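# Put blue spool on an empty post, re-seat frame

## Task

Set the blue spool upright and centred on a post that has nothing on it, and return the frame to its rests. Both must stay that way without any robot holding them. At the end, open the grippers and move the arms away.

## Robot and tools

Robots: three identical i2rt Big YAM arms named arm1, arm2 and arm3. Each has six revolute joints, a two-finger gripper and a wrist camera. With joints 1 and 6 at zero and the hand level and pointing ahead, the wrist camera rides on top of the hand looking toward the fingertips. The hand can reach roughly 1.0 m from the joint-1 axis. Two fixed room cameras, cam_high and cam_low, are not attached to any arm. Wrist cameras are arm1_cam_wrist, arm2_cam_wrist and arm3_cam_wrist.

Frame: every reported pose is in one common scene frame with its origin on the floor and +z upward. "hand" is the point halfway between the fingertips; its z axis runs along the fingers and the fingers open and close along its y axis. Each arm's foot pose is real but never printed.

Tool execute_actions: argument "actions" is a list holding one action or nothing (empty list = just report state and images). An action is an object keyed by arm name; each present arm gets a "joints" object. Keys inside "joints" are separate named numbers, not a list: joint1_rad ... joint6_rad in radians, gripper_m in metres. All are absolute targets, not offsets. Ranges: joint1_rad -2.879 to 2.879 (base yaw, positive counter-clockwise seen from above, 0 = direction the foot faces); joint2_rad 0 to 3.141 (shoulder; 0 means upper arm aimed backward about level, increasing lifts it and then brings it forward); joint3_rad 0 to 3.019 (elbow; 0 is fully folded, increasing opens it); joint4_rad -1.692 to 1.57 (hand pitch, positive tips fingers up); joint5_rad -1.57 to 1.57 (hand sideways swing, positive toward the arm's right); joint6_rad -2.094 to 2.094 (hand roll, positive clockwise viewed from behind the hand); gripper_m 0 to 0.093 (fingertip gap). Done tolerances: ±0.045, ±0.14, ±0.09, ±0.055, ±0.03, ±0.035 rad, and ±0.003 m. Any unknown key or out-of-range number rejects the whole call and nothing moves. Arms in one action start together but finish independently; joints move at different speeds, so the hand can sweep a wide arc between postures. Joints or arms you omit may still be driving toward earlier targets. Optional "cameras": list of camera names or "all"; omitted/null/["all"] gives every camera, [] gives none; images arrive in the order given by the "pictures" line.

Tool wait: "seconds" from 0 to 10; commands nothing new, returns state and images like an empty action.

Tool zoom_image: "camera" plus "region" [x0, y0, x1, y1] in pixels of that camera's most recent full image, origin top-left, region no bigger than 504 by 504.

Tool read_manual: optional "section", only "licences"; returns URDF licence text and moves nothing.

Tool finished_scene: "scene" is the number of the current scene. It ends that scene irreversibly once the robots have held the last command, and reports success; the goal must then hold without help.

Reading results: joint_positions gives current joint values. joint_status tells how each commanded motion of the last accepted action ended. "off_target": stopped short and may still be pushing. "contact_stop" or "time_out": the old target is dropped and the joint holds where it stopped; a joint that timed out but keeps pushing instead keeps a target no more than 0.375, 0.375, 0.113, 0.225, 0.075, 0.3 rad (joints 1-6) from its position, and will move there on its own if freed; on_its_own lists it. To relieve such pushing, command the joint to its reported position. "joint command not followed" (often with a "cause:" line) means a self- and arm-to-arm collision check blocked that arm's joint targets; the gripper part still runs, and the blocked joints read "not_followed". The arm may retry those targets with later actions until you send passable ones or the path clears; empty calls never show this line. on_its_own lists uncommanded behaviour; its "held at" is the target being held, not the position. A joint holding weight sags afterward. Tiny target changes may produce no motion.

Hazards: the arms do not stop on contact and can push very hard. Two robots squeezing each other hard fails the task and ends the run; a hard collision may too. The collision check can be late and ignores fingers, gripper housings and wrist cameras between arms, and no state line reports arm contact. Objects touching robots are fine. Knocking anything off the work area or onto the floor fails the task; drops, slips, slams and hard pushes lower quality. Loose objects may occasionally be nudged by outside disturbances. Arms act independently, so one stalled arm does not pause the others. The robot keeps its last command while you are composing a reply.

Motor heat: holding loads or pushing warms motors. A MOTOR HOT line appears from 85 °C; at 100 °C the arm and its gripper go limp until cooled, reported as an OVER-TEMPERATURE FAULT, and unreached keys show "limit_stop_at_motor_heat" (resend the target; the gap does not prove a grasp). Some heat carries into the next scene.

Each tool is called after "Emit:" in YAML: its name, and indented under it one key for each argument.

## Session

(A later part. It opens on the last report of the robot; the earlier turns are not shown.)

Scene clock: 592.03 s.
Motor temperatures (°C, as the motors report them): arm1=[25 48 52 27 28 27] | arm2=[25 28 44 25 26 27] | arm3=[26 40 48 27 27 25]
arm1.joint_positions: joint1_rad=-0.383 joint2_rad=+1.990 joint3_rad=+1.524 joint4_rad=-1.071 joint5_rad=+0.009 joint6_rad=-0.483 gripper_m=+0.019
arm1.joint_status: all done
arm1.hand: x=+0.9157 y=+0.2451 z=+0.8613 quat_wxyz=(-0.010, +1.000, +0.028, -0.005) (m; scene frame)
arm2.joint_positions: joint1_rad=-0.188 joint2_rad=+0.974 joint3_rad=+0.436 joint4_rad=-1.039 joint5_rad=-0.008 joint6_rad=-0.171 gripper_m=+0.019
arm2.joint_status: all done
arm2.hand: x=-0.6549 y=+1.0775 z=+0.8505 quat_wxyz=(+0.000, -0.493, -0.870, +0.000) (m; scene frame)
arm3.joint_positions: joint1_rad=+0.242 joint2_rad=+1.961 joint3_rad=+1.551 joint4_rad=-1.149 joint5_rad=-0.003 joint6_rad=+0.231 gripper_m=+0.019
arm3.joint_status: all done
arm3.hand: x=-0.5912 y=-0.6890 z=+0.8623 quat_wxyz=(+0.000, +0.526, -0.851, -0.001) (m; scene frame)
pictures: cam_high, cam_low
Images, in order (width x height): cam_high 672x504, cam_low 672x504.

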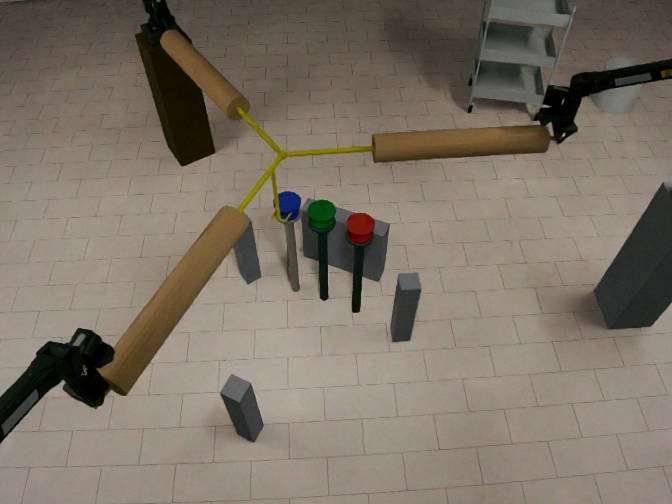

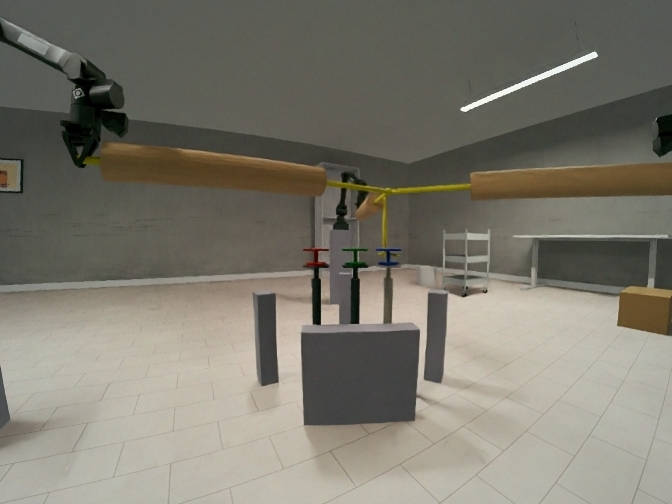

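Emit:
execute_actions:
  actions:
    - {"arm1":{"joints":{"joint1_rad":-0.26,"joint2_rad":2.01,"joint3_rad":1.615,"joint4_rad":-1.10,"joint5_rad":0,"joint6_rad":-0.342}},"arm2":{"joints":{"joint1_rad":-0.414,"joint2_rad":1.135,"joint3_rad":0.594,"joint4_rad":-0.964,"joint5_rad":0,"joint6_rad":-0.393}},"arm3":{"joints":{"joint1_rad":0.277,"joint2_rad":1.80,"joint3_rad":1.335,"joint4_rad":-1.042,"joint5_rad":0,"joint6_rad":0.27}}}
  cameras: ["cam_high","cam_low"]

Emit:
zoom_image:
  camera: "cam_low"
  region: [280, 170, 430, 290]

Emit:
zoom_image:
  camera: "cam_high"
  region: [220, 140, 420, 320]

Scene clock: 631.97 s.
Motor temperatures (°C, as the motors report them): arm1=[25 48 52 27 28 27] | arm2=[25 28 44 25 26 27] | arm3=[26 40 48 27 27 25]
arm1.joint_positions: joint1_rad=-0.259 joint2_rad=+2.027 joint3_rad=+1.551 joint4_rad=-1.079 joint5_rad=+0.009 joint6_rad=-0.356 gripper_m=+0.019
arm1.joint_status: all done
arm1.hand: x=+0.8841 y=+0.1788 z=+0.8497 quat_wxyz=(-0.006, +1.000, +0.027, +0.002) (m; scene frame)
arm2.joint_positions: joint1_rad=-0.402 joint2_rad=+1.148 joint3_rad=+0.548 joint4_rad=-0.973 joint5_rad=-0.005 joint6_rad=-0.382 gripper_m=+0.019
arm2.joint_status: all done
arm2.hand: x=-0.6870 y=+1.0161 z=+0.8528 quat_wxyz=(-0.001, -0.494, -0.869, +0.003) (m; scene frame)
arm3.joint_positions: joint1_rad=+0.282 joint2_rad=+1.825 joint3_rad=+1.319 joint4_rad=-1.070 joint5_rad=-0.003 joint6_rad=+0.272 gripper_m=+0.019
arm3.joint_status: all done
arm3.hand: x=-0.6265 y=-0.7491 z=+0.8551 quat_wxyz=(+0.006, +0.526, -0.851, +0.004) (m; scene frame)
pictures: cam_high, cam_low
Images, in order (width x height): cam_high 672x504, cam_low 672x504.

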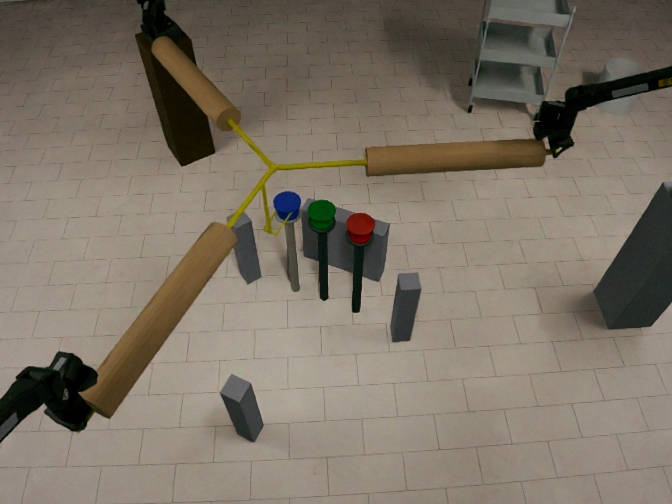

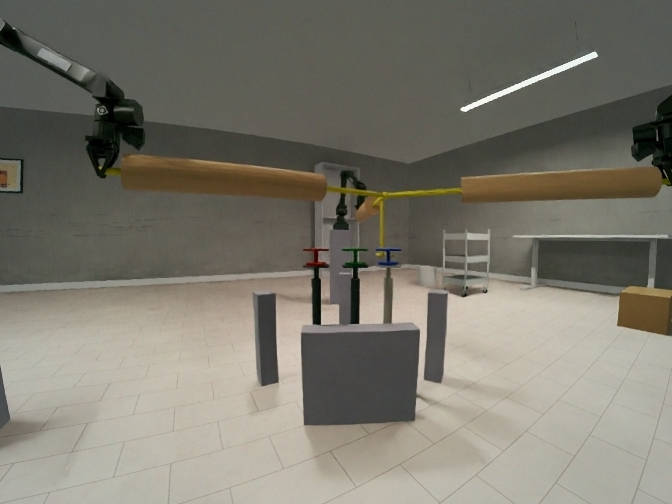

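Region (280, 170, 430, 290) of cam_low's 672x504 image, scaled by 3.360, with more detail than that image has; it fills the top 403 rows of this view, and the rest is white.

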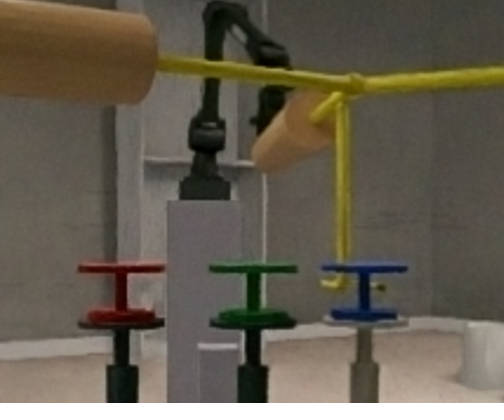

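Region (220, 140, 420, 320) of cam_high's 672x504 image, scaled by 2.520, with more detail than that image has; it fills the top 454 rows of this view, and the rest is white.

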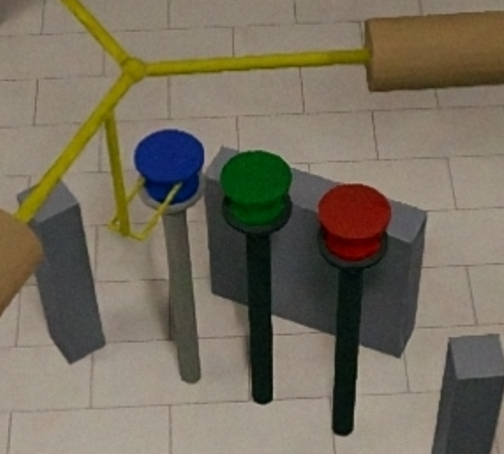

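Emit:
execute_actions:
  actions:
    - {"arm1":{"joints":{"joint1_rad":-0.124,"joint2_rad":1.975,"joint3_rad":1.531,"joint4_rad":-1.06,"joint5_rad":0,"joint6_rad":-0.208}},"arm2":{"joints":{"joint1_rad":-0.488,"joint2_rad":1.372,"joint3_rad":0.791,"joint4_rad":-0.922,"joint5_rad":0,"joint6_rad":-0.467}},"arm3":{"joints":{"joint1_rad":0.258,"joint2_rad":1.608,"joint3_rad":1.068,"joint4_rad":-0.957,"joint5_rad":0,"joint6_rad":0.25}}}
  cameras: ["cam_high"]

Emit:
zoom_image:
  camera: "cam_high"
  region: [220, 140, 420, 320]

Scene clock: 653.23 s.
Motor temperatures (°C, as the motors report them): arm1=[25 48 58 27 28 27] | arm2=[25 28 46 25 26 27] | arm3=[26 39 48 27 27 25]
arm1.joint_positions: joint1_rad=-0.120 joint2_rad=+2.025 joint3_rad=+1.525 joint4_rad=-1.064 joint5_rad=+0.006 joint6_rad=-0.218 gripper_m=+0.019
arm1.joint_status: all done
arm1.hand: x=+0.8720 y=+0.0966 z=+0.8417 quat_wxyz=(-0.002, +1.000, +0.028, +0.005) (m; scene frame)
arm2.joint_positions: joint1_rad=-0.480 joint2_rad=+1.388 joint3_rad=+0.742 joint4_rad=-0.932 joint5_rad=+0.003 joint6_rad=-0.459 gripper_m=+0.019
arm2.joint_status: all done
arm2.hand: x=-0.7010 y=+0.9340 z=+0.8508 quat_wxyz=(+0.003, -0.494, -0.869, +0.003) (m; scene frame)
arm3.joint_positions: joint1_rad=+0.271 joint2_rad=+1.626 joint3_rad=+1.051 joint4_rad=-0.987 joint5_rad=-0.005 joint6_rad=+0.263 gripper_m=+0.019
arm3.joint_status: all done
arm3.hand: x=-0.6379 y=-0.8310 z=+0.8581 quat_wxyz=(+0.002, +0.524, -0.851, -0.001) (m; scene frame)
pictures: cam_high
Images, in order (width x height): cam_high 672x504.

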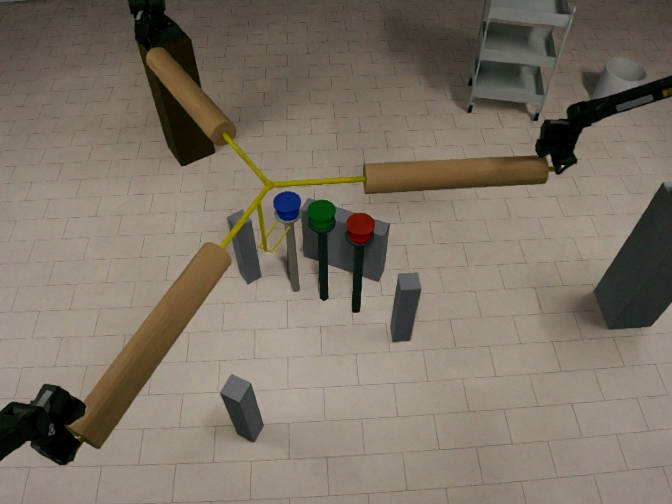

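Region (220, 140, 420, 320) of cam_high's 672x504 image, scaled by 2.520, with more detail than that image has; it fills the top 454 rows of this view, and the rest is white.

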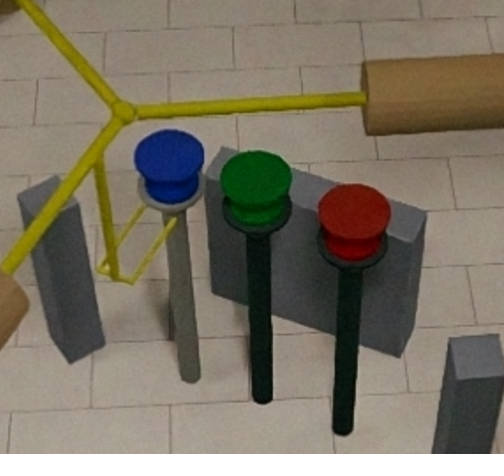

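Emit:
execute_actions:
  actions:
    - {"arm1":{"joints":{"joint1_rad":0.131,"joint2_rad":1.963,"joint3_rad":1.245,"joint4_rad":-0.785,"joint5_rad":0,"joint6_rad":0.048}},"arm2":{"joints":{"joint1_rad":-0.374,"joint2_rad":1.868,"joint3_rad":1.16,"joint4_rad":-0.788,"joint5_rad":0,"joint6_rad":-0.335}},"arm3":{"joints":{"joint1_rad":-0.028,"joint2_rad":1.527,"joint3_rad":0.658,"joint4_rad":-0.633,"joint5_rad":0,"joint6_rad":-0.038}}}
  cameras: ["cam_high"]

Scene clock: 673.70 s.
Motor temperatures (°C, as the motors report them): arm1=[25 50 53 27 28 27] | arm2=[25 28 46 25 26 27] | arm3=[26 38 47 27 27 25]
arm1.joint_positions: joint1_rad=+0.138 joint2_rad=+1.994 joint3_rad=+1.232 joint4_rad=-0.808 joint5_rad=+0.001 joint6_rad=+0.039 gripper_m=+0.019
arm1.joint_status: all done
arm1.hand: x=+0.9377 y=-0.0482 z=+0.7694 quat_wxyz=(+0.001, +1.000, +0.028, +0.008) (m; scene frame)
arm2.joint_positions: joint1_rad=-0.369 joint2_rad=+1.893 joint3_rad=+1.111 joint4_rad=-0.791 joint5_rad=-0.003 joint6_rad=-0.346 gripper_m=+0.019
arm2.joint_status: all done
arm2.hand: x=-0.6362 y=+0.7871 z=+0.7657 quat_wxyz=(-0.001, -0.496, -0.869, +0.003) (m; scene frame)
arm3.joint_positions: joint1_rad=-0.033 joint2_rad=+1.549 joint3_rad=+0.642 joint4_rad=-0.652 joint5_rad=+0.000 joint6_rad=-0.036 gripper_m=+0.019
arm3.joint_status: all done
arm3.hand: x=-0.5694 y=-0.9769 z=+0.7722 quat_wxyz=(-0.003, +0.523, -0.853, +0.001) (m; scene frame)
pictures: cam_high
Images, in order (width x height): cam_high 672x504.

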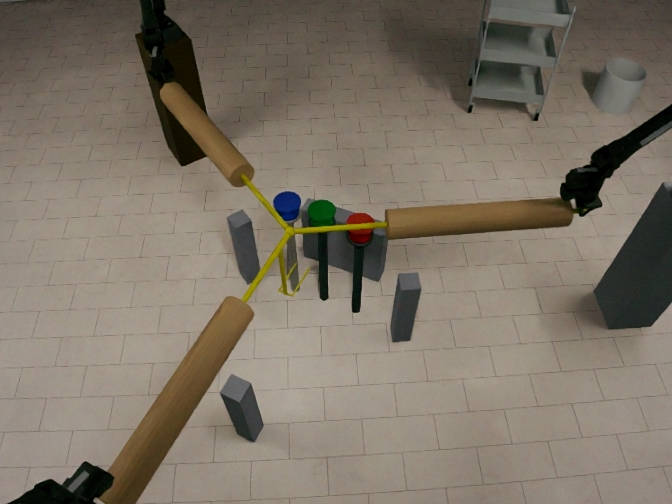

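Emit:
execute_actions:
  actions:
    - {"arm1":{"joints":{"joint1_rad":0.130,"joint2_rad":2.285,"joint3_rad":1.32,"joint4_rad":-0.49,"joint5_rad":0,"joint6_rad":0.036}},"arm2":{"joints":{"joint1_rad":-0.378,"joint2_rad":2.185,"joint3_rad":1.14,"joint4_rad":-0.46,"joint5_rad":0,"joint6_rad":-0.348}},"arm3":{"joints":{"joint1_rad":-0.012,"joint2_rad":2.032,"joint3_rad":0.675,"joint4_rad":-0.142,"joint5_rad":0,"joint6_rad":-0.022}}}
  cameras: ["cam_high"]

Scene clock: 691.43 s.
Motor temperatures (°C, as the motors report them): arm1=[25 49 52 27 27 27] | arm2=[25 30 46 25 26 27] | arm3=[26 36 45 27 27 25]
arm1.joint_positions: joint1_rad=+0.128 joint2_rad=+2.335 joint3_rad=+1.276 joint4_rad=-0.499 joint5_rad=+0.001 joint6_rad=+0.026 gripper_m=+0.019
arm1.joint_status: all done
arm1.hand: x=+0.9327 y=-0.0440 z=+0.6089 quat_wxyz=(+0.001, +1.000, +0.029, +0.002) (m; scene frame)
arm2.joint_positions: joint1_rad=-0.374 joint2_rad=+2.219 joint3_rad=+1.108 joint4_rad=-0.463 joint5_rad=+0.001 joint6_rad=-0.355 gripper_m=+0.019
arm2.joint_status: all done
arm2.hand: x=-0.6404 y=+0.7884 z=+0.6154 quat_wxyz=(+0.001, -0.494, -0.870, +0.004) (m; scene frame)
arm3.joint_positions: joint1_rad=-0.024 joint2_rad=+2.046 joint3_rad=+0.645 joint4_rad=-0.164 joint5_rad=-0.001 joint6_rad=-0.032 gripper_m=+0.019
arm3.joint_status: all done
arm3.hand: x=-0.5715 y=-0.9751 z=+0.6221 quat_wxyz=(+0.000, +0.525, -0.851, +0.002) (m; scene frame)
pictures: cam_high
Images, in order (width x height): cam_high 672x504.

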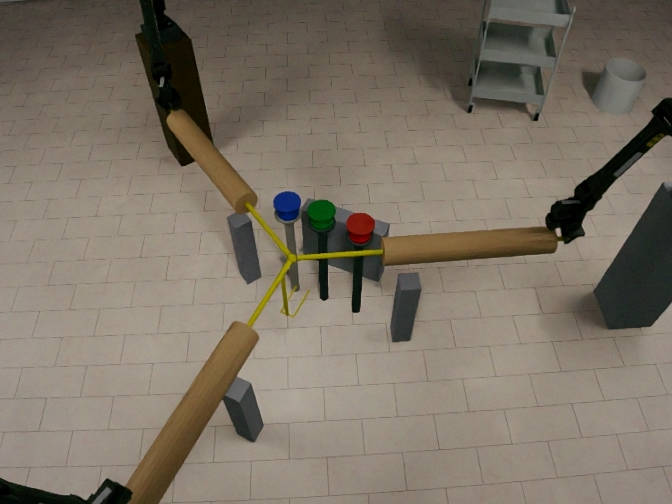

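Emit:
execute_actions:
  actions:
    - {"arm1":{"joints":{"joint1_rad":0.136,"joint2_rad":2.42,"joint3_rad":1.372,"joint4_rad":-0.405,"joint5_rad":0,"joint6_rad":0.042}},"arm2":{"joints":{"joint1_rad":-0.368,"joint2_rad":2.34,"joint3_rad":1.19,"joint4_rad":-0.34,"joint5_rad":0,"joint6_rad":-0.338}},"arm3":{"joints":{"joint1_rad":-0.008,"joint2_rad":2.257,"joint3_rad":0.745,"joint4_rad":0.015,"joint5_rad":0,"joint6_rad":-0.02}}}
  cameras: []

Scene clock: 716.70 s.
Motor temperatures (°C, as the motors report them): arm1=[25 50 52 27 27 27] | arm2=[25 31 42 25 26 27] | arm3=[26 36 42 27 27 25]
arm1.joint_positions: joint1_rad=+0.130 joint2_rad=+2.461 joint3_rad=+1.325 joint4_rad=-0.424 joint5_rad=+0.004 joint6_rad=+0.028 gripper_m=+0.019
arm1.joint_status: all done
arm1.hand: x=+0.9339 y=-0.0446 z=+0.5550 quat_wxyz=(+0.000, +1.000, +0.029, +0.003) (m; scene frame)
arm2.joint_positions: joint1_rad=-0.367 joint2_rad=+2.376 joint3_rad=+1.155 joint4_rad=-0.351 joint5_rad=-0.005 joint6_rad=-0.348 gripper_m=+0.019
arm2.joint_status: all done
arm2.hand: x=-0.6366 y=+0.7897 z=+0.5514 quat_wxyz=(-0.001, -0.494, -0.870, +0.003) (m; scene frame)
arm3.joint_positions: joint1_rad=-0.021 joint2_rad=+2.281 joint3_rad=+0.721 joint4_rad=-0.011 joint5_rad=-0.001 joint6_rad=-0.028 gripper_m=+0.019
arm3.joint_status: all done
arm3.hand: x=-0.5708 y=-0.9729 z=+0.5540 quat_wxyz=(+0.003, +0.524, -0.852, +0.003) (m; scene frame)
pictures: none
No camera images: the call's "cameras" was empty. Leave "cameras" out to get every camera's image.

Emit:
execute_actions:
  actions:
    - {"arm1":{"joints":{"joint1_rad":0.142,"joint2_rad":2.598,"joint3_rad":1.478,"joint4_rad":-0.332,"joint5_rad":0,"joint6_rad":0.05}},"arm2":{"joints":{"joint1_rad":-0.376,"joint2_rad":2.512,"joint3_rad":1.272,"joint4_rad":-0.243,"joint5_rad":0,"joint6_rad":-0.345}},"arm3":{"joints":{"joint1_rad":-0.004,"joint2_rad":2.472,"joint3_rad":0.834,"joint4_rad":0.118,"joint5_rad":0,"joint6_rad":-0.02}}}
  cameras: ["cam_high","cam_low"]

Scene clock: 726.93 s.
Motor temperatures (°C, as the motors report them): arm1=[25 50 51 27 27 27] | arm2=[25 32 42 25 26 27] | arm3=[26 36 42 27 27 25]
arm1.joint_positions: joint1_rad=+0.135 joint2_rad=+2.644 joint3_rad=+1.438 joint4_rad=-0.349 joint5_rad=+0.005 joint6_rad=+0.034 gripper_m=+0.019
arm1.joint_status: all done
arm1.hand: x=+0.9308 y=-0.0477 z=+0.4800 quat_wxyz=(-0.001, +1.000, +0.029, +0.000) (m; scene frame)
arm2.joint_positions: joint1_rad=-0.372 joint2_rad=+2.550 joint3_rad=+1.241 joint4_rad=-0.256 joint5_rad=-0.005 joint6_rad=-0.352 gripper_m=+0.019
arm2.joint_status: all done
arm2.hand: x=-0.6389 y=+0.7867 z=+0.4829 quat_wxyz=(-0.004, -0.494, -0.869, +0.006) (m; scene frame)
arm3.joint_positions: joint1_rad=-0.017 joint2_rad=+2.497 joint3_rad=+0.819 joint4_rad=+0.095 joint5_rad=+0.000 joint6_rad=-0.026 gripper_m=+0.019
arm3.joint_status: all done
arm3.hand: x=-0.5733 y=-0.9758 z=+0.4864 quat_wxyz=(+0.008, +0.525, -0.851, +0.007) (m; scene frame)
pictures: cam_high, cam_low
Images, in order (width x height): cam_high 672x504, cam_low 672x504.

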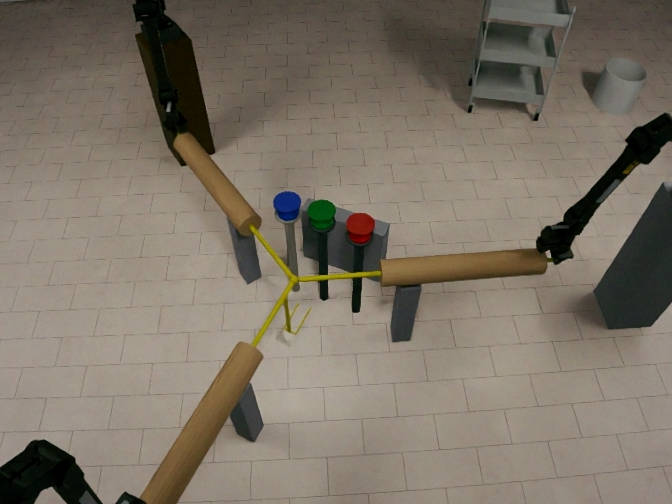

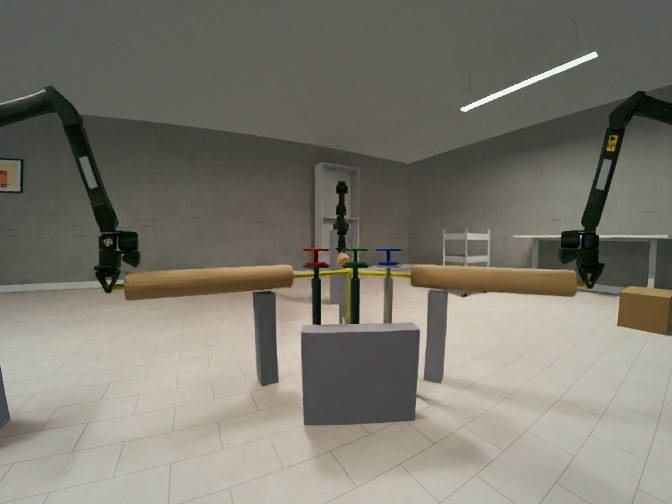

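Emit:
execute_actions:
  actions:
    - {"arm1":{"joints":{"joint2_rad":2.646,"joint3_rad":1.497,"joint4_rad":-0.323}},"arm2":{"joints":{"joint2_rad":2.56,"joint3_rad":1.289,"joint4_rad":-0.23}},"arm3":{"joints":{"joint2_rad":2.518,"joint3_rad":0.853,"joint4_rad":0.131}}}
  cameras: ["cam_low"]

Emit:
zoom_image:
  camera: "cam_low"
  region: [180, 230, 520, 340]

Scene clock: 737.43 s.
Motor temperatures (°C, as the motors report them): arm1=[25 51 50 27 27 27] | arm2=[25 32 41 25 26 27] | arm3=[26 36 41 27 27 25]
arm1.joint_positions: joint1_rad=+0.135 joint2_rad=+2.665 joint3_rad=+1.455 joint4_rad=-0.347 joint5_rad=+0.004 joint6_rad=+0.034 gripper_m=+0.019
arm1.joint_status: all done
arm1.hand: x=+0.9308 y=-0.0479 z=+0.4715 quat_wxyz=(+0.000, +1.000, +0.029, +0.001) (m; scene frame)
arm2.joint_positions: joint1_rad=-0.372 joint2_rad=+2.579 joint3_rad=+1.259 joint4_rad=-0.246 joint5_rad=-0.004 joint6_rad=-0.352 gripper_m=+0.019
arm2.joint_status: all done
arm2.hand: x=-0.6390 y=+0.7866 z=+0.4716 quat_wxyz=(-0.003, -0.494, -0.869, +0.005) (m; scene frame)
arm3.joint_positions: joint1_rad=-0.017 joint2_rad=+2.532 joint3_rad=+0.837 joint4_rad=+0.109 joint5_rad=+0.000 joint6_rad=-0.025 gripper_m=+0.019
arm3.joint_status: all done
arm3.hand: x=-0.5735 y=-0.9764 z=+0.4751 quat_wxyz=(+0.009, +0.525, -0.851, +0.007) (m; scene frame)
pictures: cam_low
Images, in order (width x height): cam_low 672x504.

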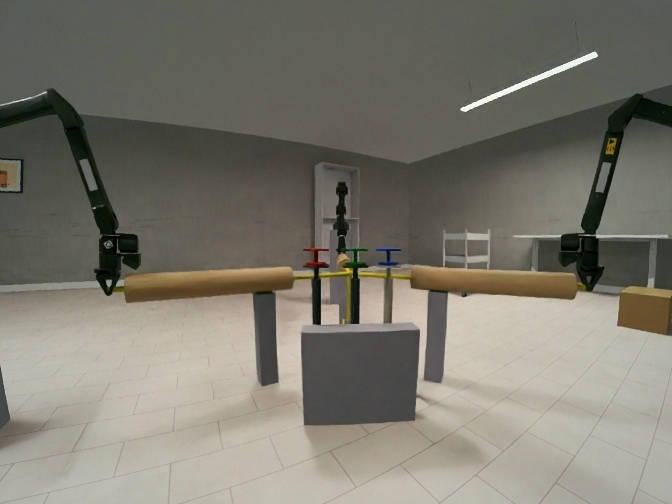

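Region (180, 230, 520, 340) of cam_low's 672x504 image, scaled by 1.482, with more detail than that image has; it fills the top 163 rows of this view, and the rest is white.

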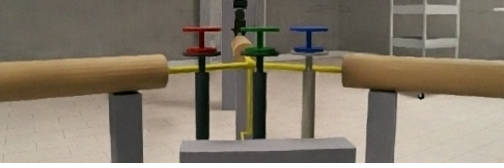

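Emit:
execute_actions:
  actions:
    - {"arm1":{"joints":{"joint2_rad":2.66,"joint3_rad":1.455,"joint4_rad":-0.347,"gripper_m":0.09}},"arm2":{"joints":{"joint2_rad":2.575,"joint3_rad":1.259,"joint4_rad":-0.246,"gripper_m":0.09}},"arm3":{"joints":{"joint2_rad":2.528,"joint3_rad":0.837,"joint4_rad":0.109,"gripper_m":0.09}}}
  cameras: ["cam_high","cam_low"]

Scene clock: 744.53 s.
Motor temperatures (°C, as the motors report them): arm1=[25 51 50 27 27 27] | arm2=[25 32 40 25 26 27] | arm3=[26 36 40 27 27 25]
arm1.joint_positions: joint1_rad=+0.135 joint2_rad=+2.666 joint3_rad=+1.455 joint4_rad=-0.347 joint5_rad=+0.003 joint6_rad=+0.042 gripper_m=+0.090
arm1.joint_status: all done
arm1.hand: x=+0.9312 y=-0.0481 z=+0.4711 quat_wxyz=(+0.000, +1.000, +0.025, +0.002) (m; scene frame)
arm2.joint_positions: joint1_rad=-0.372 joint2_rad=+2.580 joint3_rad=+1.259 joint4_rad=-0.246 joint5_rad=-0.004 joint6_rad=-0.352 gripper_m=+0.090
arm2.joint_status: all done
arm2.hand: x=-0.6392 y=+0.7876 z=+0.4708 quat_wxyz=(-0.003, -0.494, -0.869, +0.005) (m; scene frame)
arm3.joint_positions: joint1_rad=-0.017 joint2_rad=+2.532 joint3_rad=+0.837 joint4_rad=+0.109 joint5_rad=+0.000 joint6_rad=-0.025 gripper_m=+0.090
arm3.joint_status: all done
arm3.hand: x=-0.5736 y=-0.9762 z=+0.4752 quat_wxyz=(+0.009, +0.525, -0.851, +0.007) (m; scene frame)
pictures: cam_high, cam_low
Images, in order (width x height): cam_high 672x504, cam_low 672x504.

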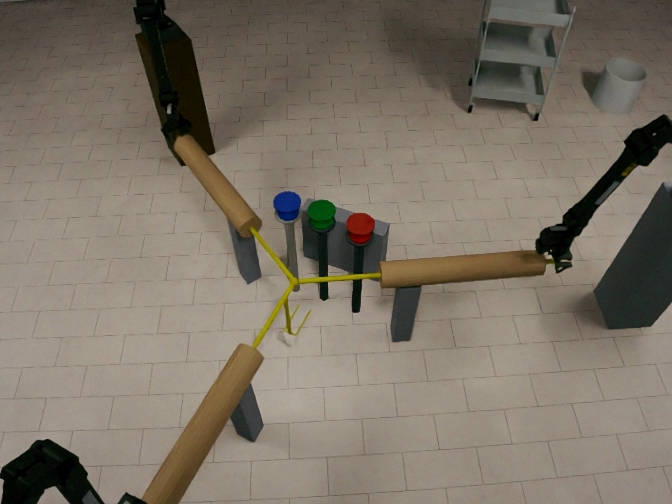

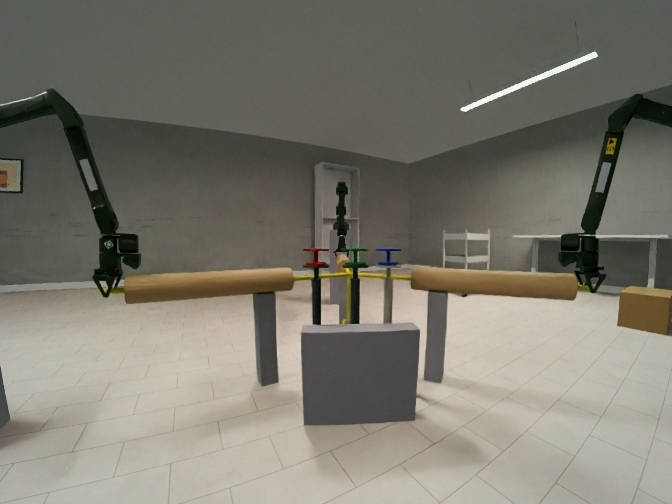

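Now raise the arms straight up to clear the frame.

Emit:
execute_actions:
  actions:
    - {"arm1":{"joints":{"joint2_rad":2.32,"joint3_rad":1.25,"joint4_rad":-0.50}},"arm2":{"joints":{"joint2_rad":2.21,"joint3_rad":1.08,"joint4_rad":-0.45}},"arm3":{"joints":{"joint2_rad":2.06,"joint3_rad":0.63,"joint4_rad":-0.15}}}
  cameras: ["cam_high","cam_low"]

Emit:
zoom_image:
  camera: "cam_low"
  region: [280, 170, 430, 290]

Emit:
zoom_image:
  camera: "cam_high"
  region: [260, 170, 350, 250]

Scene clock: 750.67 s.
Motor temperatures (°C, as the motors report them): arm1=[25 50 49 27 27 27] | arm2=[25 32 40 25 26 27] | arm3=[26 36 40 27 27 25]
arm1.joint_positions: joint1_rad=+0.135 joint2_rad=+2.303 joint3_rad=+1.247 joint4_rad=-0.491 joint5_rad=+0.003 joint6_rad=+0.042 gripper_m=+0.090
arm1.joint_status: all done
arm1.hand: x=+0.9362 y=-0.0471 z=+0.6194 quat_wxyz=(+0.001, +1.000, +0.025, -0.004) (m; scene frame)
arm2.joint_positions: joint1_rad=-0.372 joint2_rad=+2.200 joint3_rad=+1.078 joint4_rad=-0.442 joint5_rad=-0.004 joint6_rad=-0.352 gripper_m=+0.090
arm2.joint_status: all done
arm2.hand: x=-0.6397 y=+0.7948 z=+0.6191 quat_wxyz=(-0.004, -0.494, -0.869, +0.006) (m; scene frame)
arm3.joint_positions: joint1_rad=-0.017 joint2_rad=+2.047 joint3_rad=+0.631 joint4_rad=-0.140 joint5_rad=+0.000 joint6_rad=-0.025 gripper_m=+0.090
arm3.joint_status: all done
arm3.hand: x=-0.5745 y=-0.9768 z=+0.6211 quat_wxyz=(-0.004, +0.525, -0.851, +0.000) (m; scene frame)
pictures: cam_high, cam_low
Images, in order (width x height): cam_high 672x504, cam_low 672x504.

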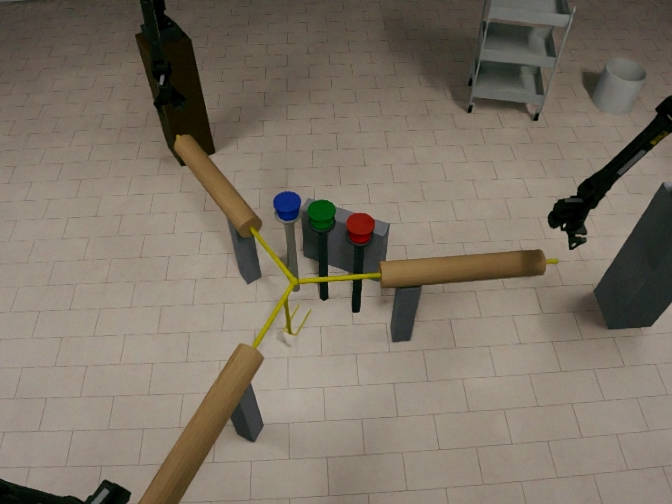

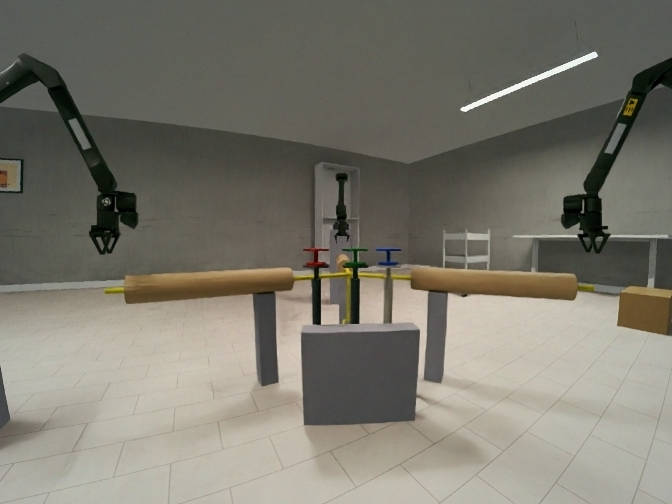

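Region (280, 170, 430, 290) of cam_low's 672x504 image, scaled by 3.360, with more detail than that image has; it fills the top 403 rows of this view, and the rest is white.

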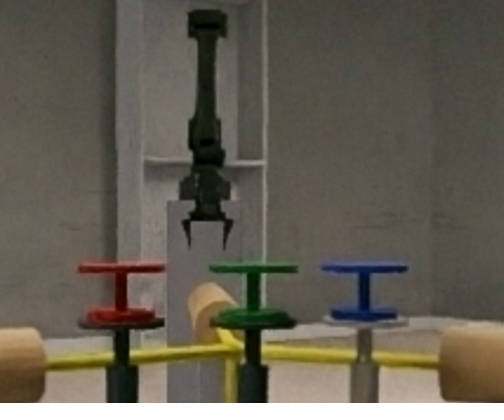

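Region (260, 170, 350, 250) of cam_high's 672x504 image, scaled by 5.600, with more detail than that image has.

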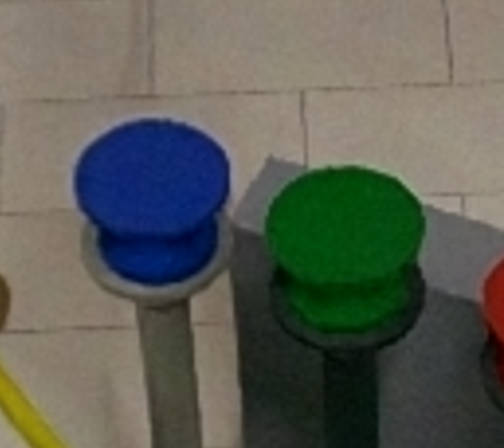

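The blue spool stands centred on the grey post, the frame is back on its rests, and the arms are clear.

Emit:
finished_scene:
  scene: 2

The scene is finished: the task was done.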